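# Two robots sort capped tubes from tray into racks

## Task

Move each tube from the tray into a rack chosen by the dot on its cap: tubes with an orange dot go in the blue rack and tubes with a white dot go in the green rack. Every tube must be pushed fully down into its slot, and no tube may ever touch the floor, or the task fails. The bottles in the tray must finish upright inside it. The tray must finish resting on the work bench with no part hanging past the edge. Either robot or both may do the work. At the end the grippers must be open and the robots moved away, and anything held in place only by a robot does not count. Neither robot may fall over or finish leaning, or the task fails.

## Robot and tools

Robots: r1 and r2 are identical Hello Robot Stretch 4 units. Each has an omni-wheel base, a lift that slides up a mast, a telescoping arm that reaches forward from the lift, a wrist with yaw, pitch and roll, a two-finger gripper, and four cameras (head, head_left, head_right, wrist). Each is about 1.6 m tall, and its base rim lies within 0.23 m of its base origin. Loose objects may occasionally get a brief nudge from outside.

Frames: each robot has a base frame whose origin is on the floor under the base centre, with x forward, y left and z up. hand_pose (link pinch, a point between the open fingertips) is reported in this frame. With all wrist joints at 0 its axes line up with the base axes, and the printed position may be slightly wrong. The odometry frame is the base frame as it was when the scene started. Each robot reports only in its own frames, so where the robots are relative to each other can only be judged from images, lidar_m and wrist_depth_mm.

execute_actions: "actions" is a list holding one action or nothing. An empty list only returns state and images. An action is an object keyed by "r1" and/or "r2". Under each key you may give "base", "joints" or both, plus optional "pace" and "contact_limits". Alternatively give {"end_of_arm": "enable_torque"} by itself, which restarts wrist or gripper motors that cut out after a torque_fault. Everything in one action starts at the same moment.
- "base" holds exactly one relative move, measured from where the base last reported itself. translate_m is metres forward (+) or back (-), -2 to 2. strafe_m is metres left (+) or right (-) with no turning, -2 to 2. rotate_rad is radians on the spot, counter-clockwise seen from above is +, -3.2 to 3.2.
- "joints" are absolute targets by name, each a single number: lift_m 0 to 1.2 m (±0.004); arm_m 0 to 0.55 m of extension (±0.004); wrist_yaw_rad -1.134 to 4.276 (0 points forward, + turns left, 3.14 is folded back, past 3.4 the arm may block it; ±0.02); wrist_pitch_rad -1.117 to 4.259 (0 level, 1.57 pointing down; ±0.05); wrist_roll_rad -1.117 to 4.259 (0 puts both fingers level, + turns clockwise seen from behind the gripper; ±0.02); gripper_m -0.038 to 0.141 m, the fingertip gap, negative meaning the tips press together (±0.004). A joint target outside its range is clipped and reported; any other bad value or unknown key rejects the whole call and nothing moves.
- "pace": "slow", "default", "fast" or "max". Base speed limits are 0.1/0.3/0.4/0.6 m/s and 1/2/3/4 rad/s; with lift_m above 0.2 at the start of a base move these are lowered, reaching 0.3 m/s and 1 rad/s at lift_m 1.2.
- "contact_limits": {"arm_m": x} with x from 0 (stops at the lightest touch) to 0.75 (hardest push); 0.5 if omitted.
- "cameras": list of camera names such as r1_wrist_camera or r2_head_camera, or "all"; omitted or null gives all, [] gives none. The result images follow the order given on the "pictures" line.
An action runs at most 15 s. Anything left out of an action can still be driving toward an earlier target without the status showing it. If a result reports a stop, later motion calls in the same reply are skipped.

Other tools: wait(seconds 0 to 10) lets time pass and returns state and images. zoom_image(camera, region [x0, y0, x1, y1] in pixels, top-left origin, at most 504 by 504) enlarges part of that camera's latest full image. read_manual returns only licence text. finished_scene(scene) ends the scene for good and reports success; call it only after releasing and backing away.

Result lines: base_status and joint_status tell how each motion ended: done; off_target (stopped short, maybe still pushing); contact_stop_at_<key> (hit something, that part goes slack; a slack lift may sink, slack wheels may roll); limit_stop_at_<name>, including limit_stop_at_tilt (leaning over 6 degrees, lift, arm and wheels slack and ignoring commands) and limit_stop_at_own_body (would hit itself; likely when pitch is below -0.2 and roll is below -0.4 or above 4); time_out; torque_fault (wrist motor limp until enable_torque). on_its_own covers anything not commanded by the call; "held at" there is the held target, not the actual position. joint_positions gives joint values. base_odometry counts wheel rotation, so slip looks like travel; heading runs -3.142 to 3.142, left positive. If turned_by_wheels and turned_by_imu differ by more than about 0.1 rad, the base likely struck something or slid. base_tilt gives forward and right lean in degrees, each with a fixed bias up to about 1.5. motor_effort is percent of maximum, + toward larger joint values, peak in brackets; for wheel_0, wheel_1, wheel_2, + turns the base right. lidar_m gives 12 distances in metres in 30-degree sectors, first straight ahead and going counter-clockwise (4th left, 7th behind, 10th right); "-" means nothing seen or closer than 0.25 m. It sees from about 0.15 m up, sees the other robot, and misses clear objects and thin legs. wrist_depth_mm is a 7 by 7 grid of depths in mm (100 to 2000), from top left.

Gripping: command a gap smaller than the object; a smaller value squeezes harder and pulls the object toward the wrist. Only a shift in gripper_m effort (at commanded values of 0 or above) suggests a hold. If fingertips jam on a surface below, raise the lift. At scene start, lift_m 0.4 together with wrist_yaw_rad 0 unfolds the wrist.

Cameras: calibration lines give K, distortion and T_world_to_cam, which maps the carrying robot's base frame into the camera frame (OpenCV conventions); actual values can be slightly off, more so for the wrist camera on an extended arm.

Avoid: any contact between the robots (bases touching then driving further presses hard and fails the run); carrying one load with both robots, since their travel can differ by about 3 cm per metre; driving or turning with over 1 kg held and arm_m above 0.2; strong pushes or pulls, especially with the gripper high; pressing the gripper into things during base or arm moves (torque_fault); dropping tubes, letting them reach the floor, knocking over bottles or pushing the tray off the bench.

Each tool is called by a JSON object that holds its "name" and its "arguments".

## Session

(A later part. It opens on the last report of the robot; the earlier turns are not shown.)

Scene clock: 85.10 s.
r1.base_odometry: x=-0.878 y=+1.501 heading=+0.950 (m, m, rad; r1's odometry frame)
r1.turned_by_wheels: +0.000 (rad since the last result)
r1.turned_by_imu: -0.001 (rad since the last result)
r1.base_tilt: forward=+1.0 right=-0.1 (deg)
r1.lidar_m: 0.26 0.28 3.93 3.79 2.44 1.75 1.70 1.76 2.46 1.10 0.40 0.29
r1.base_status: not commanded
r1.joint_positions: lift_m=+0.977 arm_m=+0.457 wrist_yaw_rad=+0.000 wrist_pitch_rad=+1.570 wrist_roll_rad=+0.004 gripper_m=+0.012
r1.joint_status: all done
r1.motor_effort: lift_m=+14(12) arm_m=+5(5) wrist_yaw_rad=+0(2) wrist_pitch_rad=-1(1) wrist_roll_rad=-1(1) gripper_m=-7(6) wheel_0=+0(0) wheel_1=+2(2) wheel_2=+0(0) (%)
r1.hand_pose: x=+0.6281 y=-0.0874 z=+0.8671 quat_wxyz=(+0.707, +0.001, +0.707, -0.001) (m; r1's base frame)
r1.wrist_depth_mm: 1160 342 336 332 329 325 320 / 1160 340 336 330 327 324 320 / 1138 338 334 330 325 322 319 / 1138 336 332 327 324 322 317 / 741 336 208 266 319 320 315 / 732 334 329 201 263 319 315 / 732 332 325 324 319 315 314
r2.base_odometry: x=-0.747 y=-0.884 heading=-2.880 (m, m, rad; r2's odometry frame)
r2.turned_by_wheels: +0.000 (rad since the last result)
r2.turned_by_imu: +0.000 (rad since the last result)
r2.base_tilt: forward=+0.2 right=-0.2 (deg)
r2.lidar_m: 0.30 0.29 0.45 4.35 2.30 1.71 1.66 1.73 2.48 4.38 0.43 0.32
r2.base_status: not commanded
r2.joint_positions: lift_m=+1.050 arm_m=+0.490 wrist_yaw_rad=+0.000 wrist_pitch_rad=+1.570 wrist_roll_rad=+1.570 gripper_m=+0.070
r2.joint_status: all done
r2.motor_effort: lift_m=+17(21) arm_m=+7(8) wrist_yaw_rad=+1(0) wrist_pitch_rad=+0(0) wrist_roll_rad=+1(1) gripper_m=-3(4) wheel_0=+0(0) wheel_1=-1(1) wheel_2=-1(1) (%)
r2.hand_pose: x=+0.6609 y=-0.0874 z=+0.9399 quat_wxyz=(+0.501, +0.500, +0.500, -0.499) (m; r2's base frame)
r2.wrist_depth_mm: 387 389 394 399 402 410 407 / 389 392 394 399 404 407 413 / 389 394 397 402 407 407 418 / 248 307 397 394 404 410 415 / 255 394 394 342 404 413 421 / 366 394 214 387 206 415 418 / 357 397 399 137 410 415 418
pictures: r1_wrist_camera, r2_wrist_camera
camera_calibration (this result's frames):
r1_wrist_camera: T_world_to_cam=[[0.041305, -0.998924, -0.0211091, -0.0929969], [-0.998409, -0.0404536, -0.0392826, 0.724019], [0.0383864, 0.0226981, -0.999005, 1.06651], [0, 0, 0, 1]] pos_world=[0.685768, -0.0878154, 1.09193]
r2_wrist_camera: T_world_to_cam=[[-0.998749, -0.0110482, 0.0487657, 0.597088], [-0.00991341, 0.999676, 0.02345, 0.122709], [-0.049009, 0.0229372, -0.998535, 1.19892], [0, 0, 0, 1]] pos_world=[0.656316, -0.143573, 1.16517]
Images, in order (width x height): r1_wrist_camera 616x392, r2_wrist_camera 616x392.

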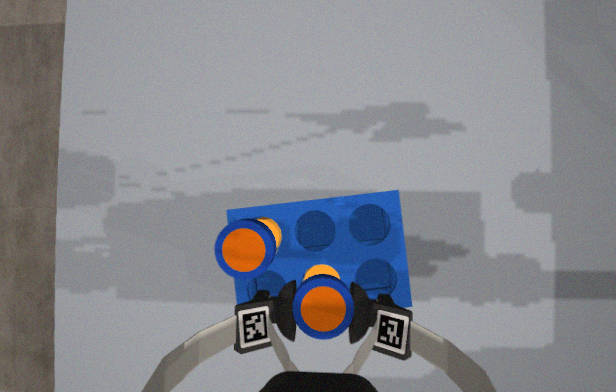

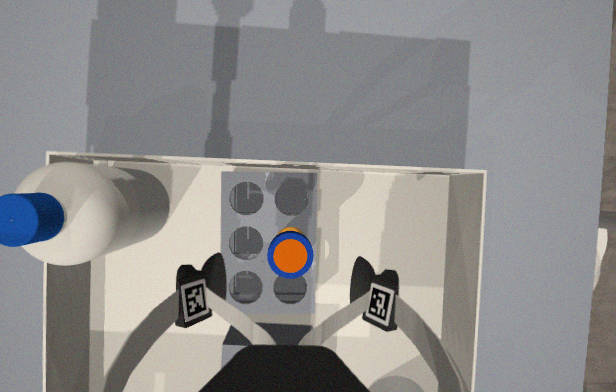

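{"name": "execute_actions", "arguments": {"actions": [{"r1": {"joints": {"gripper_m": 0.06}, "pace": "default"}, "r2": {"joints": {"lift_m": 0.983}, "pace": "default"}}], "cameras": ["r1_wrist_camera", "r2_wrist_camera"]}}

{"name": "execute_actions", "arguments": {"actions": [{"r1": {"joints": {"lift_m": 1.06}, "pace": "fast"}, "r2": {"joints": {"gripper_m": 0.012}, "pace": "default"}}], "cameras": ["r1_wrist_camera", "r2_wrist_camera"]}}

{"name": "execute_actions", "arguments": {"actions": [{"r1": {"joints": {"arm_m": 0.0}, "pace": "max"}, "r2": {"joints": {"lift_m": 1.14}, "pace": "fast"}}], "cameras": ["r2_wrist_camera"]}}

Scene clock: 93.10 s.
r1.base_odometry: x=-0.878 y=+1.501 heading=+0.950 (m, m, rad; r1's odometry frame)
r1.turned_by_wheels: +0.000 (rad since the last result)
r1.turned_by_imu: -0.001 (rad since the last result)
r1.base_tilt: forward=+0.9 right=-0.1 (deg)
r1.lidar_m: 0.25 0.28 3.96 3.78 2.43 1.75 1.67 1.76 2.43 1.11 0.40 0.25
r1.base_status: not commanded
r1.joint_positions: lift_m=+0.977 arm_m=+0.457 wrist_yaw_rad=+0.000 wrist_pitch_rad=+1.570 wrist_roll_rad=+0.004 gripper_m=+0.060
r1.joint_status: all done
r1.motor_effort: lift_m=+14(14) arm_m=+5(5) wrist_yaw_rad=-1(0) wrist_pitch_rad=-1(1) wrist_roll_rad=-2(1) gripper_m=-1(10) wheel_0=+0(0) wheel_1=+2(2) wheel_2=+0(0) (%)
r1.hand_pose: x=+0.6282 y=-0.0874 z=+0.8671 quat_wxyz=(+0.707, +0.001, +0.707, -0.001) (m; r1's base frame)
r1.wrist_depth_mm: 1138 340 336 332 329 325 320 / 1160 340 334 332 327 322 319 / 1138 338 332 329 327 322 319 / 1138 338 332 327 324 320 317 / 741 336 208 267 320 319 315 / 732 334 330 206 217 319 315 / 732 334 329 324 319 317 314
r2.base_odometry: x=-0.747 y=-0.884 heading=-2.880 (m, m, rad; r2's odometry frame)
r2.turned_by_wheels: +0.000 (rad since the last result)
r2.turned_by_imu: +0.000 (rad since the last result)
r2.base_tilt: forward=+0.2 right=-0.2 (deg)
r2.lidar_m: 0.30 0.31 0.46 4.36 2.32 1.71 1.65 1.74 2.48 4.37 0.43 0.31
r2.base_status: not commanded
r2.joint_positions: lift_m=+0.983 arm_m=+0.490 wrist_yaw_rad=+0.000 wrist_pitch_rad=+1.570 wrist_roll_rad=+1.570 gripper_m=+0.070
r2.joint_status: all done
r2.motor_effort: lift_m=+17(11) arm_m=+8(7) wrist_yaw_rad=+0(0) wrist_pitch_rad=+0(0) wrist_roll_rad=+1(0) gripper_m=-5(1) wheel_0=+1(0) wheel_1=-1(1) wheel_2=-1(1) (%)
r2.hand_pose: x=+0.6609 y=-0.0874 z=+0.8730 quat_wxyz=(+0.500, +0.500, +0.500, -0.499) (m; r2's base frame)
r2.wrist_depth_mm: 322 324 329 332 334 340 343 / 324 325 330 334 336 342 345 / 324 327 330 334 340 340 345 / 201 306 303 327 340 332 349 / 201 327 274 273 340 329 347 / 319 329 213 276 206 324 347 / 325 329 332 137 342 301 349
pictures: r1_wrist_camera, r2_wrist_camera
camera_calibration (this result's frames):
r1_wrist_camera: T_world_to_cam=[[0.0413047, -0.998924, -0.0211091, -0.0929974], [-0.998409, -0.0404533, -0.0392825, 0.724033], [0.0383862, 0.0226981, -0.999005, 1.0665], [0, 0, 0, 1]] pos_world=[0.685783, -0.0878154, 1.09192]
r2_wrist_camera: T_world_to_cam=[[-0.998749, -0.0110457, 0.0487657, 0.600356], [-0.00991093, 0.999676, 0.02345, 0.124278], [-0.049009, 0.0229374, -0.998535, 1.13205], [0, 0, 0, 1]] pos_world=[0.656317, -0.143573, 1.0982]
Images, in order (width x height): r1_wrist_camera 616x392, r2_wrist_camera 616x392.

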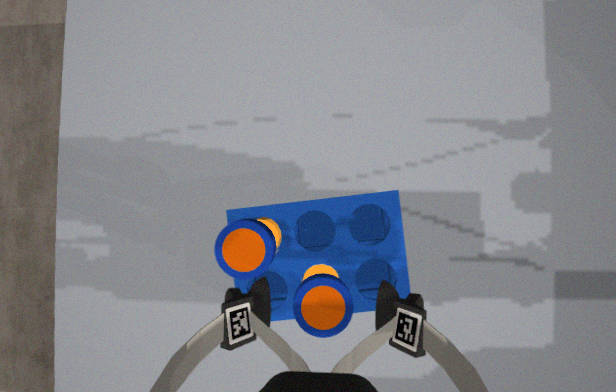

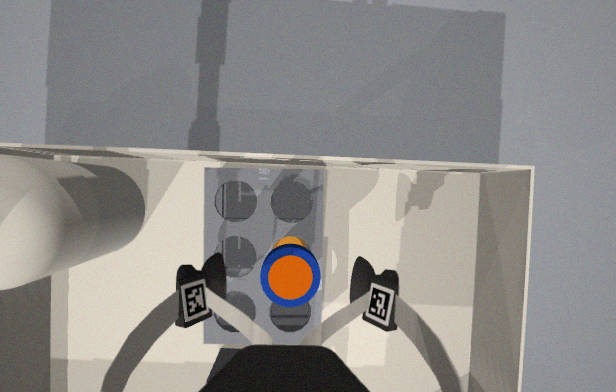

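Scene clock: 94.47 s.
r1.base_odometry: x=-0.878 y=+1.501 heading=+0.950 (m, m, rad; r1's odometry frame)
r1.turned_by_wheels: +0.000 (rad since the last result)
r1.turned_by_imu: +0.000 (rad since the last result)
r1.base_tilt: forward=+1.0 right=-0.1 (deg)
r1.lidar_m: 0.25 0.31 3.93 3.78 2.44 1.75 1.72 1.77 2.47 1.08 0.39 0.27
r1.base_status: not commanded
r1.joint_positions: lift_m=+1.060 arm_m=+0.457 wrist_yaw_rad=+0.000 wrist_pitch_rad=+1.570 wrist_roll_rad=+0.004 gripper_m=+0.060
r1.joint_status: all done
r1.motor_effort: lift_m=+21(22) arm_m=+5(5) wrist_yaw_rad=-1(0) wrist_pitch_rad=+0(0) wrist_roll_rad=-2(1) gripper_m=-2(2) wheel_0=+0(0) wheel_1=+2(2) wheel_2=+0(0) (%)
r1.hand_pose: x=+0.6282 y=-0.0874 z=+0.9494 quat_wxyz=(+0.707, +0.001, +0.707, -0.001) (m; r1's base frame)
r1.wrist_depth_mm: 1255 427 424 415 413 404 402 / 1229 424 421 415 410 404 402 / 1229 427 418 413 410 402 399 / 1229 421 418 413 404 402 397 / 1229 418 415 349 404 399 397 / 1229 418 413 407 218 397 394 / 1229 415 413 404 399 397 392
r2.base_odometry: x=-0.747 y=-0.884 heading=-2.880 (m, m, rad; r2's odometry frame)
r2.turned_by_wheels: +0.000 (rad since the last result)
r2.turned_by_imu: +0.000 (rad since the last result)
r2.base_tilt: forward=+0.2 right=-0.2 (deg)
r2.lidar_m: 0.29 0.32 0.45 4.36 2.28 1.72 1.65 1.75 2.48 4.38 0.42 0.32
r2.base_status: not commanded
r2.joint_positions: lift_m=+0.983 arm_m=+0.490 wrist_yaw_rad=+0.000 wrist_pitch_rad=+1.570 wrist_roll_rad=+1.570 gripper_m=+0.012
r2.joint_status: all done
r2.motor_effort: lift_m=+16(16) arm_m=+8(7) wrist_yaw_rad=+0(0) wrist_pitch_rad=+1(1) wrist_roll_rad=+1(1) gripper_m=-14(17) wheel_0=+0(1) wheel_1=-2(1) wheel_2=-1(1) (%)
r2.hand_pose: x=+0.6609 y=-0.0874 z=+0.8730 quat_wxyz=(+0.500, +0.500, +0.500, -0.500) (m; r2's base frame)
r2.wrist_depth_mm: 324 324 329 332 336 338 343 / 324 327 330 332 338 342 345 / 324 327 332 334 340 342 345 / 201 307 303 327 336 332 345 / 201 327 301 270 338 329 349 / 322 329 192 207 193 324 351 / 327 329 330 144 342 298 351
pictures: r1_wrist_camera, r2_wrist_camera
camera_calibration (this result's frames):
r1_wrist_camera: T_world_to_cam=[[0.041305, -0.998924, -0.021109, -0.0912592], [-0.998409, -0.0404535, -0.0392864, 0.727277], [0.0383902, 0.0226981, -0.999005, 1.14879], [0, 0, 0, 1]] pos_world=[0.685787, -0.0878154, 1.17429]
r2_wrist_camera: T_world_to_cam=[[-0.998749, -0.0110434, 0.0487657, 0.600356], [-0.00990868, 0.999676, 0.02345, 0.124276], [-0.0490089, 0.0229375, -0.998535, 1.13205], [0, 0, 0, 1]] pos_world=[0.656317, -0.143572, 1.0982]
Images, in order (width x height): r1_wrist_camera 616x392, r2_wrist_camera 616x392.

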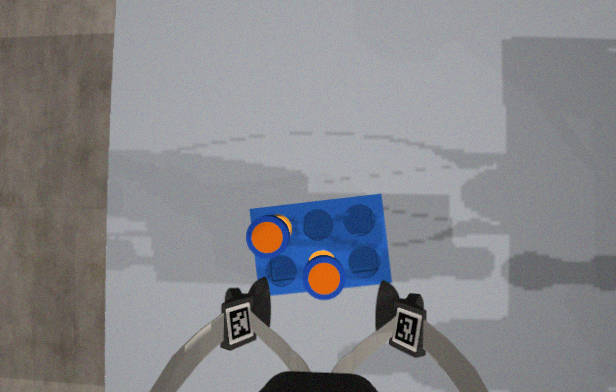

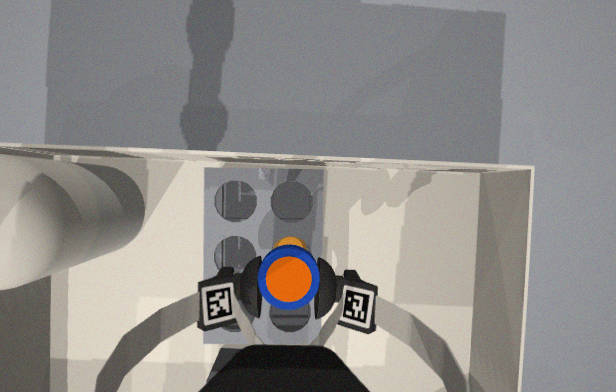

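Scene clock: 96.37 s.
r1.base_odometry: x=-0.878 y=+1.501 heading=+0.950 (m, m, rad; r1's odometry frame)
r1.turned_by_wheels: +0.000 (rad since the last result)
r1.turned_by_imu: +0.000 (rad since the last result)
r1.base_tilt: forward=+0.9 right=+0.0 (deg)
r1.lidar_m: 0.25 0.29 3.96 3.78 2.46 1.73 1.68 1.77 2.46 1.16 0.40 0.28
r1.base_status: not commanded
r1.joint_positions: lift_m=+1.060 arm_m=+0.001 wrist_yaw_rad=+0.000 wrist_pitch_rad=+1.570 wrist_roll_rad=+0.004 gripper_m=+0.060
r1.joint_status: all done
r1.motor_effort: lift_m=+21(21) arm_m=-6(5) wrist_yaw_rad=-1(2) wrist_pitch_rad=+1(2) wrist_roll_rad=-2(2) gripper_m=-2(0) wheel_0=+0(0) wheel_1=+2(2) wheel_2=+0(0) (%)
r1.hand_pose: x=+0.1722 y=-0.0874 z=+0.9494 quat_wxyz=(+0.707, +0.002, +0.707, -0.002) (m; r1's base frame)
r1.wrist_depth_mm: 1229 427 424 418 413 407 404 / 1229 427 424 415 413 407 402 / 1229 424 418 415 410 407 399 / 1255 1229 1205 1205 1160 1160 1138 / 1229 1205 1205 960 1160 1160 1138 / 1229 1205 960 960 217 1160 1138 / 1229 1205 1182 691 1160 1138 1138
r2.base_odometry: x=-0.747 y=-0.884 heading=-2.880 (m, m, rad; r2's odometry frame)
r2.turned_by_wheels: +0.000 (rad since the last result)
r2.turned_by_imu: +0.000 (rad since the last result)
r2.base_tilt: forward=+0.3 right=-0.2 (deg)
r2.lidar_m: 0.28 0.32 0.47 4.36 2.30 1.71 1.66 1.74 2.48 4.38 0.43 0.31
r2.base_status: not commanded
r2.joint_positions: lift_m=+1.140 arm_m=+0.490 wrist_yaw_rad=+0.000 wrist_pitch_rad=+1.570 wrist_roll_rad=+1.570 gripper_m=+0.012
r2.joint_status: all done
r2.motor_effort: lift_m=+21(28) arm_m=+7(7) wrist_yaw_rad=+1(1) wrist_pitch_rad=+0(0) wrist_roll_rad=+0(1) gripper_m=-11(13) wheel_0=+1(1) wheel_1=-2(1) wheel_2=-1(1) (%)
r2.hand_pose: x=+0.6609 y=-0.0874 z=+1.0295 quat_wxyz=(+0.500, +0.500, +0.500, -0.500) (m; r2's base frame)
r2.wrist_depth_mm: 473 477 488 484 496 496 1255 / 473 477 480 488 496 504 1281 / 473 477 484 492 496 500 1281 / 477 345 480 488 492 508 1098 / 477 477 484 270 500 508 1078 / 477 477 193 207 193 504 1281 / 477 484 488 144 436 508 1281
pictures: r2_wrist_camera
camera_calibration (this result's frames):
r2_wrist_camera: T_world_to_cam=[[-0.99875, -0.0110021, 0.0487656, 0.592725], [-0.00986735, 0.999676, 0.02345, 0.120578], [-0.0490078, 0.0229395, -0.998535, 1.28838], [0, 0, 0, 1]] pos_world=[0.656315, -0.143572, 1.25476]
Images, in order (width x height): r2_wrist_camera 616x392.

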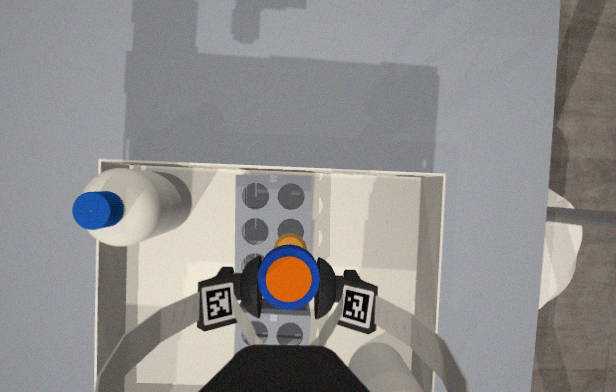

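{"name": "execute_actions", "arguments": {"actions": [{"r1": {"base": {"translate_m": -0.3}, "pace": "fast"}, "r2": {"base": {"strafe_m": -0.391}, "joints": {"arm_m": 0.511, "lift_m": 1.07}, "pace": "fast"}}], "cameras": ["r2_wrist_camera"]}}

Scene clock: 100.33 s.
r1.base_odometry: x=-1.053 y=+1.257 heading=+0.949 (m, m, rad; r1's odometry frame)
r1.turned_by_wheels: +0.000 (rad since the last result)
r1.turned_by_imu: -0.002 (rad since the last result)
r1.base_tilt: forward=+0.9 right=-0.1 (deg)
r1.lidar_m: 0.56 3.50 3.93 3.77 2.01 1.46 1.39 1.46 2.05 4.94 0.81 0.59
r1.base_status: done
r1.joint_positions: lift_m=+1.060 arm_m=+0.001 wrist_yaw_rad=+0.000 wrist_pitch_rad=+1.570 wrist_roll_rad=+0.004 gripper_m=+0.060
r1.joint_status: not commanded
r1.motor_effort: lift_m=+21(21) arm_m=-5(6) wrist_yaw_rad=-1(1) wrist_pitch_rad=-1(3) wrist_roll_rad=-2(2) gripper_m=-3(1) wheel_0=-3(8) wheel_1=-2(8) wheel_2=-1(11) (%)
r1.hand_pose: x=+0.1722 y=-0.0874 z=+0.9494 quat_wxyz=(+0.707, +0.002, +0.707, -0.002) (m; r1's base frame)
r1.wrist_depth_mm: 1255 1229 1205 1205 1182 1182 1160 / 1229 1205 1205 1182 1182 1160 1138 / 1255 1229 1205 1182 1182 1182 1160 / 1229 1229 1205 1182 1182 1182 1138 / 1229 1205 1205 960 1160 1138 1138 / 1229 1205 976 960 217 1138 1138 / 1229 1205 1182 683 1138 1160 1138
r2.base_odometry: x=-0.848 y=-0.507 heading=-2.880 (m, m, rad; r2's odometry frame)
r2.turned_by_wheels: +0.000 (rad since the last result)
r2.turned_by_imu: +0.001 (rad since the last result)
r2.base_tilt: forward=+0.2 right=-0.2 (deg)
r2.lidar_m: 0.29 0.30 0.43 4.76 2.32 1.74 1.65 1.79 2.52 3.99 0.42 0.31
r2.base_status: done
r2.joint_positions: lift_m=+1.070 arm_m=+0.510 wrist_yaw_rad=+0.000 wrist_pitch_rad=+1.570 wrist_roll_rad=+1.570 gripper_m=+0.012
r2.joint_status: all done
r2.motor_effort: lift_m=+18(22) arm_m=+7(8) wrist_yaw_rad=+1(0) wrist_pitch_rad=+0(1) wrist_roll_rad=+1(1) gripper_m=-13(9) wheel_0=+0(9) wheel_1=+0(8) wheel_2=+0(1) (%)
r2.hand_pose: x=+0.6809 y=-0.0874 z=+0.9599 quat_wxyz=(+0.500, +0.500, +0.500, -0.500) (m; r2's base frame)
r2.wrist_depth_mm: 404 413 413 418 424 427 433 / 410 413 418 418 421 430 433 / 410 413 415 418 427 430 433 / 407 415 415 418 427 430 436 / 410 415 418 270 427 436 439 / 413 415 193 207 193 436 439 / 413 415 418 144 436 436 439
pictures: r2_wrist_camera
camera_calibration (this result's frames):
r2_wrist_camera: T_world_to_cam=[[-0.998749, -0.0108677, 0.0488029, 0.616048], [-0.0097319, 0.999678, 0.0234504, 0.122316], [-0.049042, 0.0229461, -0.998533, 1.21982], [0, 0, 0, 1]] pos_world=[0.67629, -0.143572, 1.18509]
Images, in order (width x height): r2_wrist_camera 616x392.

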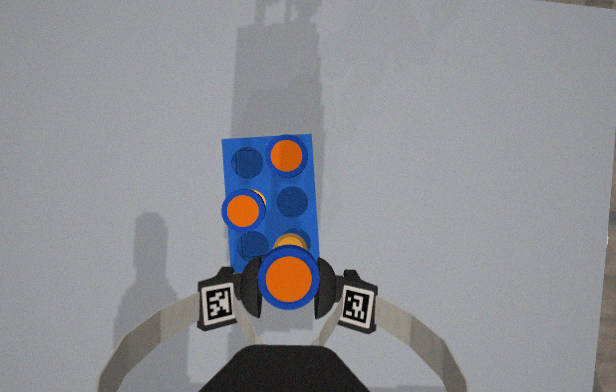

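{"name": "zoom_image", "arguments": {"camera": "r2_wrist_camera", "region": [190, 120, 390, 320]}}

Region (190, 120, 390, 320) of r2_wrist_camera's 616x392 image, scaled by 2.520.

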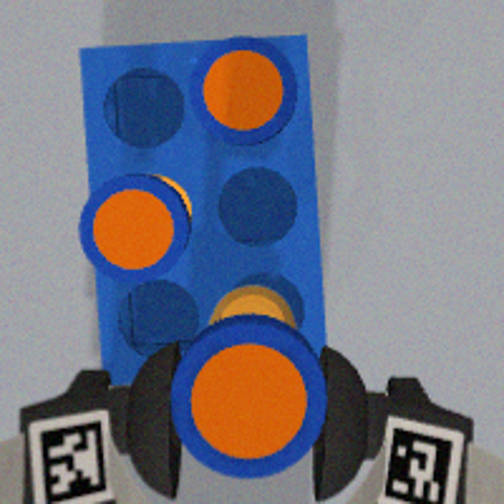

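{"name": "execute_actions", "arguments": {"actions": [{"r2": {"base": {"strafe_m": 0.003}, "joints": {"arm_m": 0.506, "lift_m": 1.045}, "pace": "default"}}], "cameras": ["r2_wrist_camera"]}}

{"name": "zoom_image", "arguments": {"camera": "r2_wrist_camera", "region": [190, 120, 390, 320]}}

Scene clock: 102.70 s.
r1.base_odometry: x=-1.053 y=+1.257 heading=+0.949 (m, m, rad; r1's odometry frame)
r1.turned_by_wheels: +0.000 (rad since the last result)
r1.turned_by_imu: +0.000 (rad since the last result)
r1.base_tilt: forward=+1.0 right=-0.2 (deg)
r1.lidar_m: 0.56 3.50 3.91 3.79 2.01 1.44 1.41 1.49 1.98 4.94 0.82 0.58
r1.base_status: not commanded
r1.joint_positions: lift_m=+1.060 arm_m=+0.001 wrist_yaw_rad=+0.000 wrist_pitch_rad=+1.570 wrist_roll_rad=+0.004 gripper_m=+0.060
r1.joint_status: not commanded
r1.motor_effort: lift_m=+21(21) arm_m=-5(5) wrist_yaw_rad=+0(0) wrist_pitch_rad=-1(1) wrist_roll_rad=-2(2) gripper_m=-3(4) wheel_0=-2(2) wheel_1=-2(2) wheel_2=-2(2) (%)
r1.hand_pose: x=+0.1722 y=-0.0874 z=+0.9494 quat_wxyz=(+0.707, +0.002, +0.707, -0.002) (m; r1's base frame)
r1.wrist_depth_mm: 1255 1229 1229 1182 1182 1160 1160 / 1229 1229 1205 1205 1205 1182 1160 / 1229 1229 1205 1205 1182 1160 1138 / 1229 1205 1182 1205 1160 1182 1138 / 1205 1205 1182 976 1160 1138 1138 / 1229 1205 976 960 218 1138 1138 / 1205 1205 1205 683 1138 1160 1138
r2.base_odometry: x=-0.847 y=-0.509 heading=-2.880 (m, m, rad; r2's odometry frame)
r2.turned_by_wheels: +0.000 (rad since the last result)
r2.turned_by_imu: +0.000 (rad since the last result)
r2.base_tilt: forward=+0.3 right=-0.2 (deg)
r2.lidar_m: 0.28 0.29 0.45 4.75 2.34 1.73 1.68 1.77 2.46 3.98 0.44 0.30
r2.base_status: done
r2.joint_positions: lift_m=+1.045 arm_m=+0.507 wrist_yaw_rad=+0.000 wrist_pitch_rad=+1.570 wrist_roll_rad=+1.570 gripper_m=+0.012
r2.joint_status: all done
r2.motor_effort: lift_m=+17(19) arm_m=-7(7) wrist_yaw_rad=+1(2) wrist_pitch_rad=+0(1) wrist_roll_rad=+1(1) gripper_m=-10(13) wheel_0=-1(5) wheel_1=+0(6) wheel_2=+0(0) (%)
r2.hand_pose: x=+0.6785 y=-0.0874 z=+0.9349 quat_wxyz=(+0.500, +0.500, +0.500, -0.500) (m; r2's base frame)
r2.wrist_depth_mm: 382 384 389 397 399 402 407 / 382 387 392 397 397 402 410 / 384 387 389 394 404 404 410 / 387 389 336 392 402 407 415 / 384 394 394 268 404 410 413 / 387 392 193 206 193 410 415 / 387 392 397 144 404 413 418
pictures: r2_wrist_camera
camera_calibration (this result's frames):
r2_wrist_camera: T_world_to_cam=[[-0.99875, -0.010825, 0.048803, 0.614909], [-0.00968919, 0.999678, 0.0234504, 0.122848], [-0.0490411, 0.0229482, -0.998533, 1.19483], [0, 0, 0, 1]] pos_world=[0.673927, -0.143572, 1.16018]
Images, in order (width x height): r2_wrist_camera 616x392.

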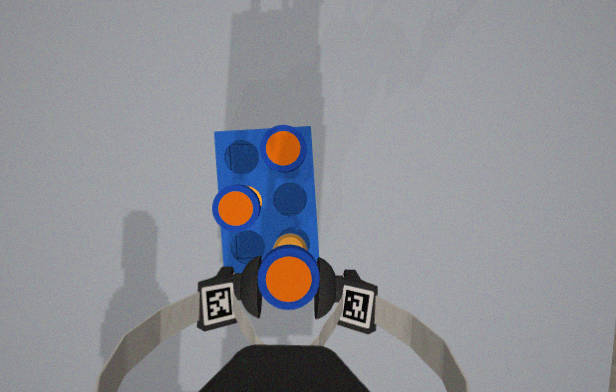

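Region (190, 120, 390, 320) of r2_wrist_camera's 616x392 image, scaled by 2.520.

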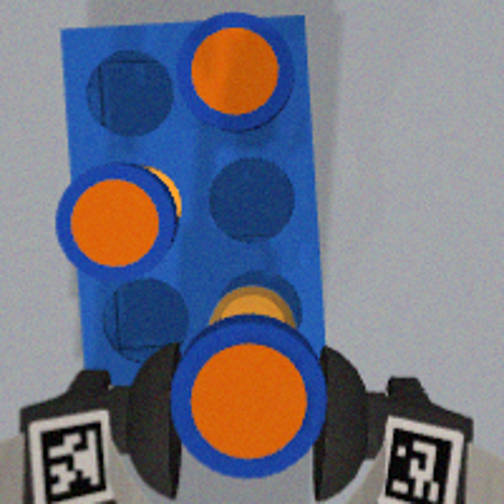

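{"name": "execute_actions", "arguments": {"actions": [{"r2": {"joints": {"arm_m": 0.504, "lift_m": 0.978}, "pace": "slow"}}], "cameras": ["r2_wrist_camera"]}}

Scene clock: 104.53 s.
r1.base_odometry: x=-1.053 y=+1.257 heading=+0.949 (m, m, rad; r1's odometry frame)
r1.turned_by_wheels: +0.000 (rad since the last result)
r1.turned_by_imu: +0.000 (rad since the last result)
r1.base_tilt: forward=+1.0 right=-0.1 (deg)
r1.lidar_m: 0.55 3.52 3.90 3.78 1.99 1.45 1.39 1.48 2.02 4.95 0.82 0.61
r1.base_status: not commanded
r1.joint_positions: lift_m=+1.060 arm_m=+0.001 wrist_yaw_rad=+0.000 wrist_pitch_rad=+1.570 wrist_roll_rad=+0.004 gripper_m=+0.060
r1.joint_status: not commanded
r1.motor_effort: lift_m=+21(21) arm_m=-5(5) wrist_yaw_rad=-1(3) wrist_pitch_rad=-1(1) wrist_roll_rad=-2(1) gripper_m=-2(2) wheel_0=-2(2) wheel_1=-2(2) wheel_2=-2(2) (%)
r1.hand_pose: x=+0.1722 y=-0.0874 z=+0.9494 quat_wxyz=(+0.707, +0.002, +0.707, -0.002) (m; r1's base frame)
r1.wrist_depth_mm: 1229 1229 1205 1205 1182 1160 1138 / 1229 1229 1229 1205 1182 1182 1160 / 1229 1229 1205 1205 1205 1182 1138 / 1229 1205 1205 1205 1182 1160 1138 / 1229 1205 1205 960 1160 1160 1138 / 1229 1205 976 960 217 1160 1118 / 1229 1205 1182 683 1138 1138 1138
r2.base_odometry: x=-0.847 y=-0.509 heading=-2.880 (m, m, rad; r2's odometry frame)
r2.turned_by_wheels: +0.000 (rad since the last result)
r2.turned_by_imu: +0.000 (rad since the last result)
r2.base_tilt: forward=+0.2 right=-0.2 (deg)
r2.lidar_m: 0.28 0.29 0.44 4.74 2.33 1.72 1.66 1.75 2.50 4.00 0.44 0.28
r2.base_status: not commanded
r2.joint_positions: lift_m=+0.978 arm_m=+0.505 wrist_yaw_rad=+0.000 wrist_pitch_rad=+1.570 wrist_roll_rad=+1.570 gripper_m=+0.012
r2.joint_status: all done
r2.motor_effort: lift_m=+16(17) arm_m=-8(8) wrist_yaw_rad=+0(1) wrist_pitch_rad=+0(0) wrist_roll_rad=+0(1) gripper_m=-15(13) wheel_0=+0(0) wheel_1=+1(1) wheel_2=+0(0) (%)
r2.hand_pose: x=+0.6765 y=-0.0874 z=+0.8679 quat_wxyz=(+0.500, +0.500, +0.500, -0.500) (m; r2's base frame)
r2.wrist_depth_mm: 319 319 324 327 330 336 340 / 319 324 325 329 332 336 336 / 320 322 267 268 332 336 342 / 320 324 268 324 334 338 340 / 322 325 271 268 336 340 342 / 324 325 193 208 193 340 343 / 322 325 329 144 336 343 347
pictures: r2_wrist_camera
camera_calibration (this result's frames):
r2_wrist_camera: T_world_to_cam=[[-0.99875, -0.0108248, 0.048803, 0.616212], [-0.00968898, 0.999678, 0.0234504, 0.1244], [-0.0490411, 0.0229482, -0.998533, 1.12783], [0, 0, 0, 1]] pos_world=[0.671957, -0.143572, 1.09319]
Images, in order (width x height): r2_wrist_camera 616x392.

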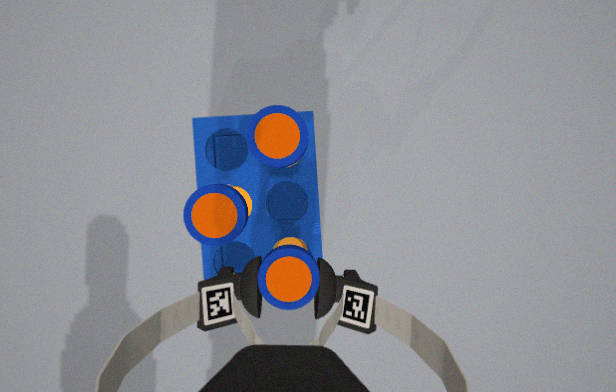

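{"name": "execute_actions", "arguments": {"actions": [{"r2": {"joints": {"gripper_m": 0.06}, "pace": "default"}}], "cameras": ["r2_wrist_camera"]}}

{"name": "execute_actions", "arguments": {"actions": [{"r2": {"joints": {"lift_m": 1.06}, "pace": "fast"}}], "cameras": ["r2_wrist_camera"]}}

{"name": "execute_actions", "arguments": {"actions": [{"r2": {"base": {"translate_m": -0.25}, "joints": {"arm_m": 0.0}, "pace": "fast"}}], "cameras": ["r1_head_camera", "r2_head_camera"]}}

Scene clock: 106.53 s.
r1.base_odometry: x=-1.053 y=+1.257 heading=+0.949 (m, m, rad; r1's odometry frame)
r1.turned_by_wheels: +0.000 (rad since the last result)
r1.turned_by_imu: +0.000 (rad since the last result)
r1.base_tilt: forward=+0.9 right=-0.1 (deg)
r1.lidar_m: 0.55 3.51 3.93 3.77 2.03 1.45 1.40 1.46 2.00 4.97 0.83 0.60
r1.base_status: not commanded
r1.joint_positions: lift_m=+1.060 arm_m=+0.001 wrist_yaw_rad=+0.000 wrist_pitch_rad=+1.570 wrist_roll_rad=+0.004 gripper_m=+0.060
r1.joint_status: not commanded
r1.motor_effort: lift_m=+21(21) arm_m=-5(5) wrist_yaw_rad=+0(0) wrist_pitch_rad=+1(1) wrist_roll_rad=-1(2) gripper_m=-1(5) wheel_0=-2(2) wheel_1=-2(2) wheel_2=-2(2) (%)
r1.hand_pose: x=+0.1722 y=-0.0874 z=+0.9494 quat_wxyz=(+0.707, +0.002, +0.707, -0.002) (m; r1's base frame)
r1.wrist_depth_mm: 1255 1255 1205 1205 1182 1182 1160 / 1229 1229 1205 1182 1182 1182 1160 / 1255 1205 1205 1182 1182 1160 1160 / 1229 1205 1205 1205 1182 1160 1138 / 1255 1229 1205 960 1182 1160 1138 / 1205 1205 976 960 218 1160 1160 / 1229 1205 1182 683 1160 1138 1118
r2.base_odometry: x=-0.847 y=-0.509 heading=-2.880 (m, m, rad; r2's odometry frame)
r2.turned_by_wheels: +0.000 (rad since the last result)
r2.turned_by_imu: +0.000 (rad since the last result)
r2.base_tilt: forward=+0.2 right=-0.2 (deg)
r2.lidar_m: 0.28 0.31 0.45 4.74 2.33 1.74 1.67 1.76 2.49 3.99 0.43 0.30
r2.base_status: not commanded
r2.joint_positions: lift_m=+0.978 arm_m=+0.505 wrist_yaw_rad=+0.000 wrist_pitch_rad=+1.570 wrist_roll_rad=+1.570 gripper_m=+0.060
r2.joint_status: all done
r2.motor_effort: lift_m=+16(17) arm_m=-7(8) wrist_yaw_rad=+2(1) wrist_pitch_rad=+0(0) wrist_roll_rad=+0(1) gripper_m=-6(13) wheel_0=+0(0) wheel_1=+0(0) wheel_2=+0(0) (%)
r2.hand_pose: x=+0.6765 y=-0.0874 z=+0.8679 quat_wxyz=(+0.500, +0.500, +0.500, -0.500) (m; r2's base frame)
r2.wrist_depth_mm: 319 320 325 329 330 334 340 / 317 322 325 330 332 336 338 / 319 322 270 271 334 338 342 / 320 324 267 325 336 340 340 / 320 325 268 271 336 342 343 / 324 325 198 332 202 342 343 / 324 327 330 137 338 342 347
pictures: r2_wrist_camera
camera_calibration (this result's frames):
r2_wrist_camera: T_world_to_cam=[[-0.99875, -0.0108247, 0.0488029, 0.616197], [-0.00968886, 0.999678, 0.0234504, 0.1244], [-0.049041, 0.0229482, -0.998533, 1.12783], [0, 0, 0, 1]] pos_world=[0.671942, -0.143572, 1.09319]
Images, in order (width x height): r2_wrist_camera 616x392.

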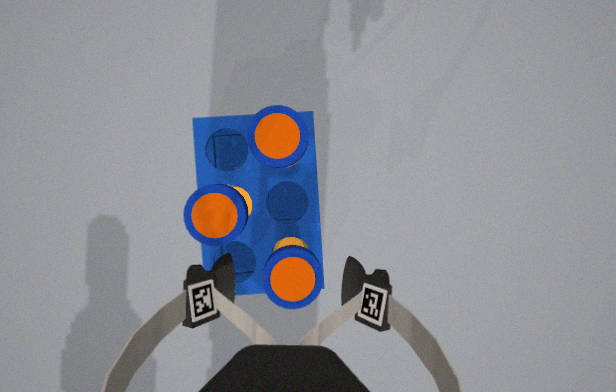

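Scene clock: 107.63 s.
r1.base_odometry: x=-1.053 y=+1.257 heading=+0.949 (m, m, rad; r1's odometry frame)
r1.turned_by_wheels: +0.000 (rad since the last result)
r1.turned_by_imu: +0.000 (rad since the last result)
r1.base_tilt: forward=+0.9 right=-0.2 (deg)
r1.lidar_m: 0.55 3.47 3.91 3.77 2.02 1.47 1.38 1.45 2.03 4.96 0.82 0.60
r1.base_status: not commanded
r1.joint_positions: lift_m=+1.060 arm_m=+0.001 wrist_yaw_rad=+0.000 wrist_pitch_rad=+1.570 wrist_roll_rad=+0.004 gripper_m=+0.060
r1.joint_status: not commanded
r1.motor_effort: lift_m=+20(21) arm_m=-5(5) wrist_yaw_rad=+1(1) wrist_pitch_rad=-2(0) wrist_roll_rad=-2(2) gripper_m=-5(2) wheel_0=-2(2) wheel_1=-2(2) wheel_2=-1(2) (%)
r1.hand_pose: x=+0.1722 y=-0.0874 z=+0.9494 quat_wxyz=(+0.707, +0.002, +0.707, -0.002) (m; r1's base frame)
r1.wrist_depth_mm: 1229 1229 1229 1205 1205 1182 1160 / 1255 1229 1205 1205 1182 1160 1160 / 1229 1205 1229 1182 1160 1160 1138 / 1229 1205 1205 1205 1160 1160 1160 / 1229 1205 1205 960 1160 1160 1138 / 1229 1205 976 960 217 1138 1118 / 1229 1205 1182 691 1160 1160 1160
r2.base_odometry: x=-0.847 y=-0.509 heading=-2.880 (m, m, rad; r2's odometry frame)
r2.turned_by_wheels: +0.000 (rad since the last result)
r2.turned_by_imu: +0.000 (rad since the last result)
r2.base_tilt: forward=+0.2 right=-0.2 (deg)
r2.lidar_m: 0.28 0.32 0.45 4.75 2.33 1.74 1.67 1.78 2.49 3.99 0.43 0.31
r2.base_status: not commanded
r2.joint_positions: lift_m=+1.060 arm_m=+0.505 wrist_yaw_rad=+0.000 wrist_pitch_rad=+1.570 wrist_roll_rad=+1.570 gripper_m=+0.060
r2.joint_status: all done
r2.motor_effort: lift_m=+22(24) arm_m=-8(8) wrist_yaw_rad=+1(2) wrist_pitch_rad=+0(0) wrist_roll_rad=+1(1) gripper_m=-6(3) wheel_0=-1(0) wheel_1=+1(0) wheel_2=+0(0) (%)
r2.hand_pose: x=+0.6765 y=-0.0874 z=+0.9495 quat_wxyz=(+0.500, +0.500, +0.500, -0.500) (m; r2's base frame)
r2.wrist_depth_mm: 392 402 404 410 413 418 421 / 397 402 407 410 415 418 424 / 399 402 407 413 418 418 424 / 397 399 351 404 415 424 424 / 402 407 407 351 421 424 427 / 402 404 197 415 202 427 427 / 404 407 407 137 418 427 436
pictures: r2_wrist_camera
camera_calibration (this result's frames):
r2_wrist_camera: T_world_to_cam=[[-0.99875, -0.0108248, 0.0488029, 0.612213], [-0.00968894, 0.999678, 0.0234504, 0.122487], [-0.049041, 0.0229482, -0.998533, 1.20929], [0, 0, 0, 1]] pos_world=[0.671939, -0.143572, 1.17476]
Images, in order (width x height): r2_wrist_camera 616x392.

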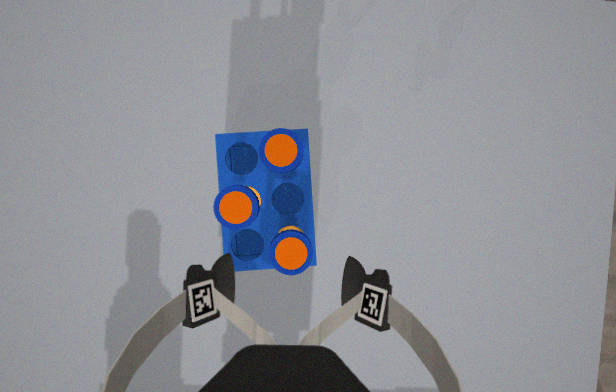

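Scene clock: 109.80 s.
r1.base_odometry: x=-1.053 y=+1.257 heading=+0.949 (m, m, rad; r1's odometry frame)
r1.turned_by_wheels: +0.000 (rad since the last result)
r1.turned_by_imu: +0.000 (rad since the last result)
r1.base_tilt: forward=+1.0 right=-0.1 (deg)
r1.lidar_m: 0.56 3.52 3.94 3.79 2.03 1.44 1.39 1.44 2.01 4.94 0.83 0.60
r1.base_status: not commanded
r1.joint_positions: lift_m=+1.060 arm_m=+0.001 wrist_yaw_rad=+0.000 wrist_pitch_rad=+1.570 wrist_roll_rad=+0.004 gripper_m=+0.060
r1.joint_status: not commanded
r1.motor_effort: lift_m=+21(21) arm_m=-5(5) wrist_yaw_rad=+0(0) wrist_pitch_rad=+0(0) wrist_roll_rad=-1(1) gripper_m=-1(2) wheel_0=-2(3) wheel_1=-2(2) wheel_2=-1(2) (%)
r1.hand_pose: x=+0.1722 y=-0.0874 z=+0.9494 quat_wxyz=(+0.707, +0.002, +0.707, -0.002) (m; r1's base frame)
r1.wrist_depth_mm: 1255 1229 1205 1205 1182 1182 1182 / 1255 1205 1229 1205 1160 1160 1160 / 1255 1229 1205 1182 1182 1182 1160 / 1229 1205 1205 1182 1182 1160 1118 / 1229 1205 1182 960 1182 1160 1138 / 1229 1205 976 960 217 1138 1138 / 1229 1182 1182 691 1160 1138 1118
r2.base_odometry: x=-0.605 y=-0.445 heading=-2.880 (m, m, rad; r2's odometry frame)
r2.turned_by_wheels: +0.000 (rad since the last result)
r2.turned_by_imu: +0.001 (rad since the last result)
r2.base_tilt: forward=+0.2 right=-0.2 (deg)
r2.lidar_m: 0.54 0.58 0.80 4.77 1.99 1.48 1.41 1.51 2.11 3.97 4.18 0.55
r2.base_status: done
r2.joint_positions: lift_m=+1.060 arm_m=+0.003 wrist_yaw_rad=+0.000 wrist_pitch_rad=+1.570 wrist_roll_rad=+1.570 gripper_m=+0.060
r2.joint_status: all done
joint sent to its limit — the command would take r2.arm_m past its lower limit, so that joint was sent only as far as its limit.
r2.motor_effort: lift_m=+22(22) arm_m=-7(8) wrist_yaw_rad=+1(3) wrist_pitch_rad=-2(1) wrist_roll_rad=+1(1) gripper_m=-5(3) wheel_0=+1(6) wheel_1=+0(8) wheel_2=-2(10) (%)
r2.hand_pose: x=+0.1737 y=-0.0874 z=+0.9495 quat_wxyz=(+0.500, +0.500, +0.500, -0.500) (m; r2's base frame)
r2.wrist_depth_mm: 1118 1118 1138 1160 1160 1182 1205 / 715 1138 1138 1138 1160 1205 1229 / 1138 1160 1160 1160 1182 1205 1205 / 1138 1138 1160 960 991 1182 1205 / 1138 1138 1160 960 976 1205 325 / 1138 1160 197 1182 202 1205 1205 / 1138 1160 1182 138 1182 1205 1205
pictures: r1_head_camera, r2_head_camera
Images, in order (width x height): r1_head_camera 420x560, r2_head_camera 420x560.

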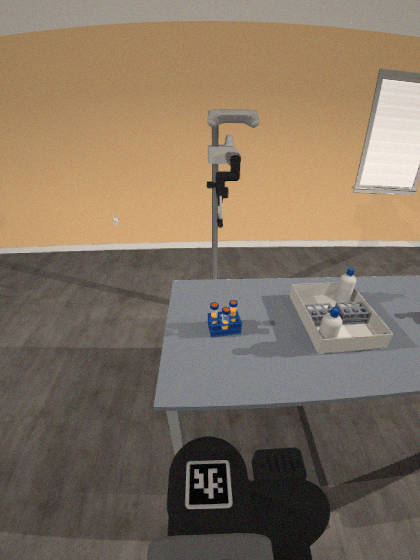

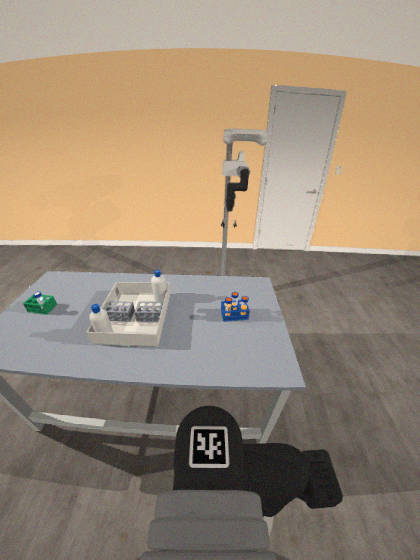

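{"name": "zoom_image", "arguments": {"camera": "r2_head_camera", "region": [0, 260, 280, 360]}}

{"name": "zoom_image", "arguments": {"camera": "r1_head_camera", "region": [180, 280, 270, 350]}}

Region (0, 260, 280, 360) of r2_head_camera's 420x560 image, scaled by 1.800, with more detail than that image has; it fills the top 180 rows of this view, and the rest is white.

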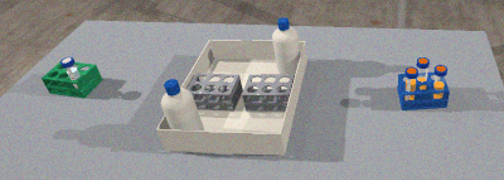

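Region (180, 280, 270, 350) of r1_head_camera's 420x560 image, scaled by 5.600, with more detail than that image has.

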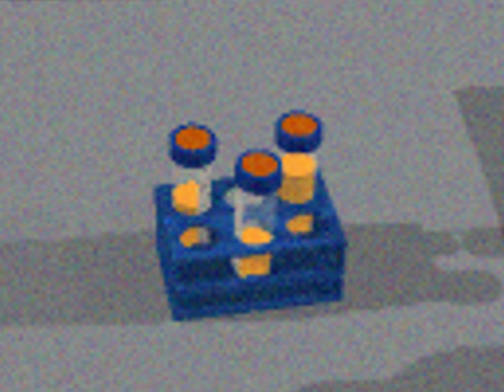

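{"name": "finished_scene", "arguments": {"scene": 2}}

The scene is finished: the task was done.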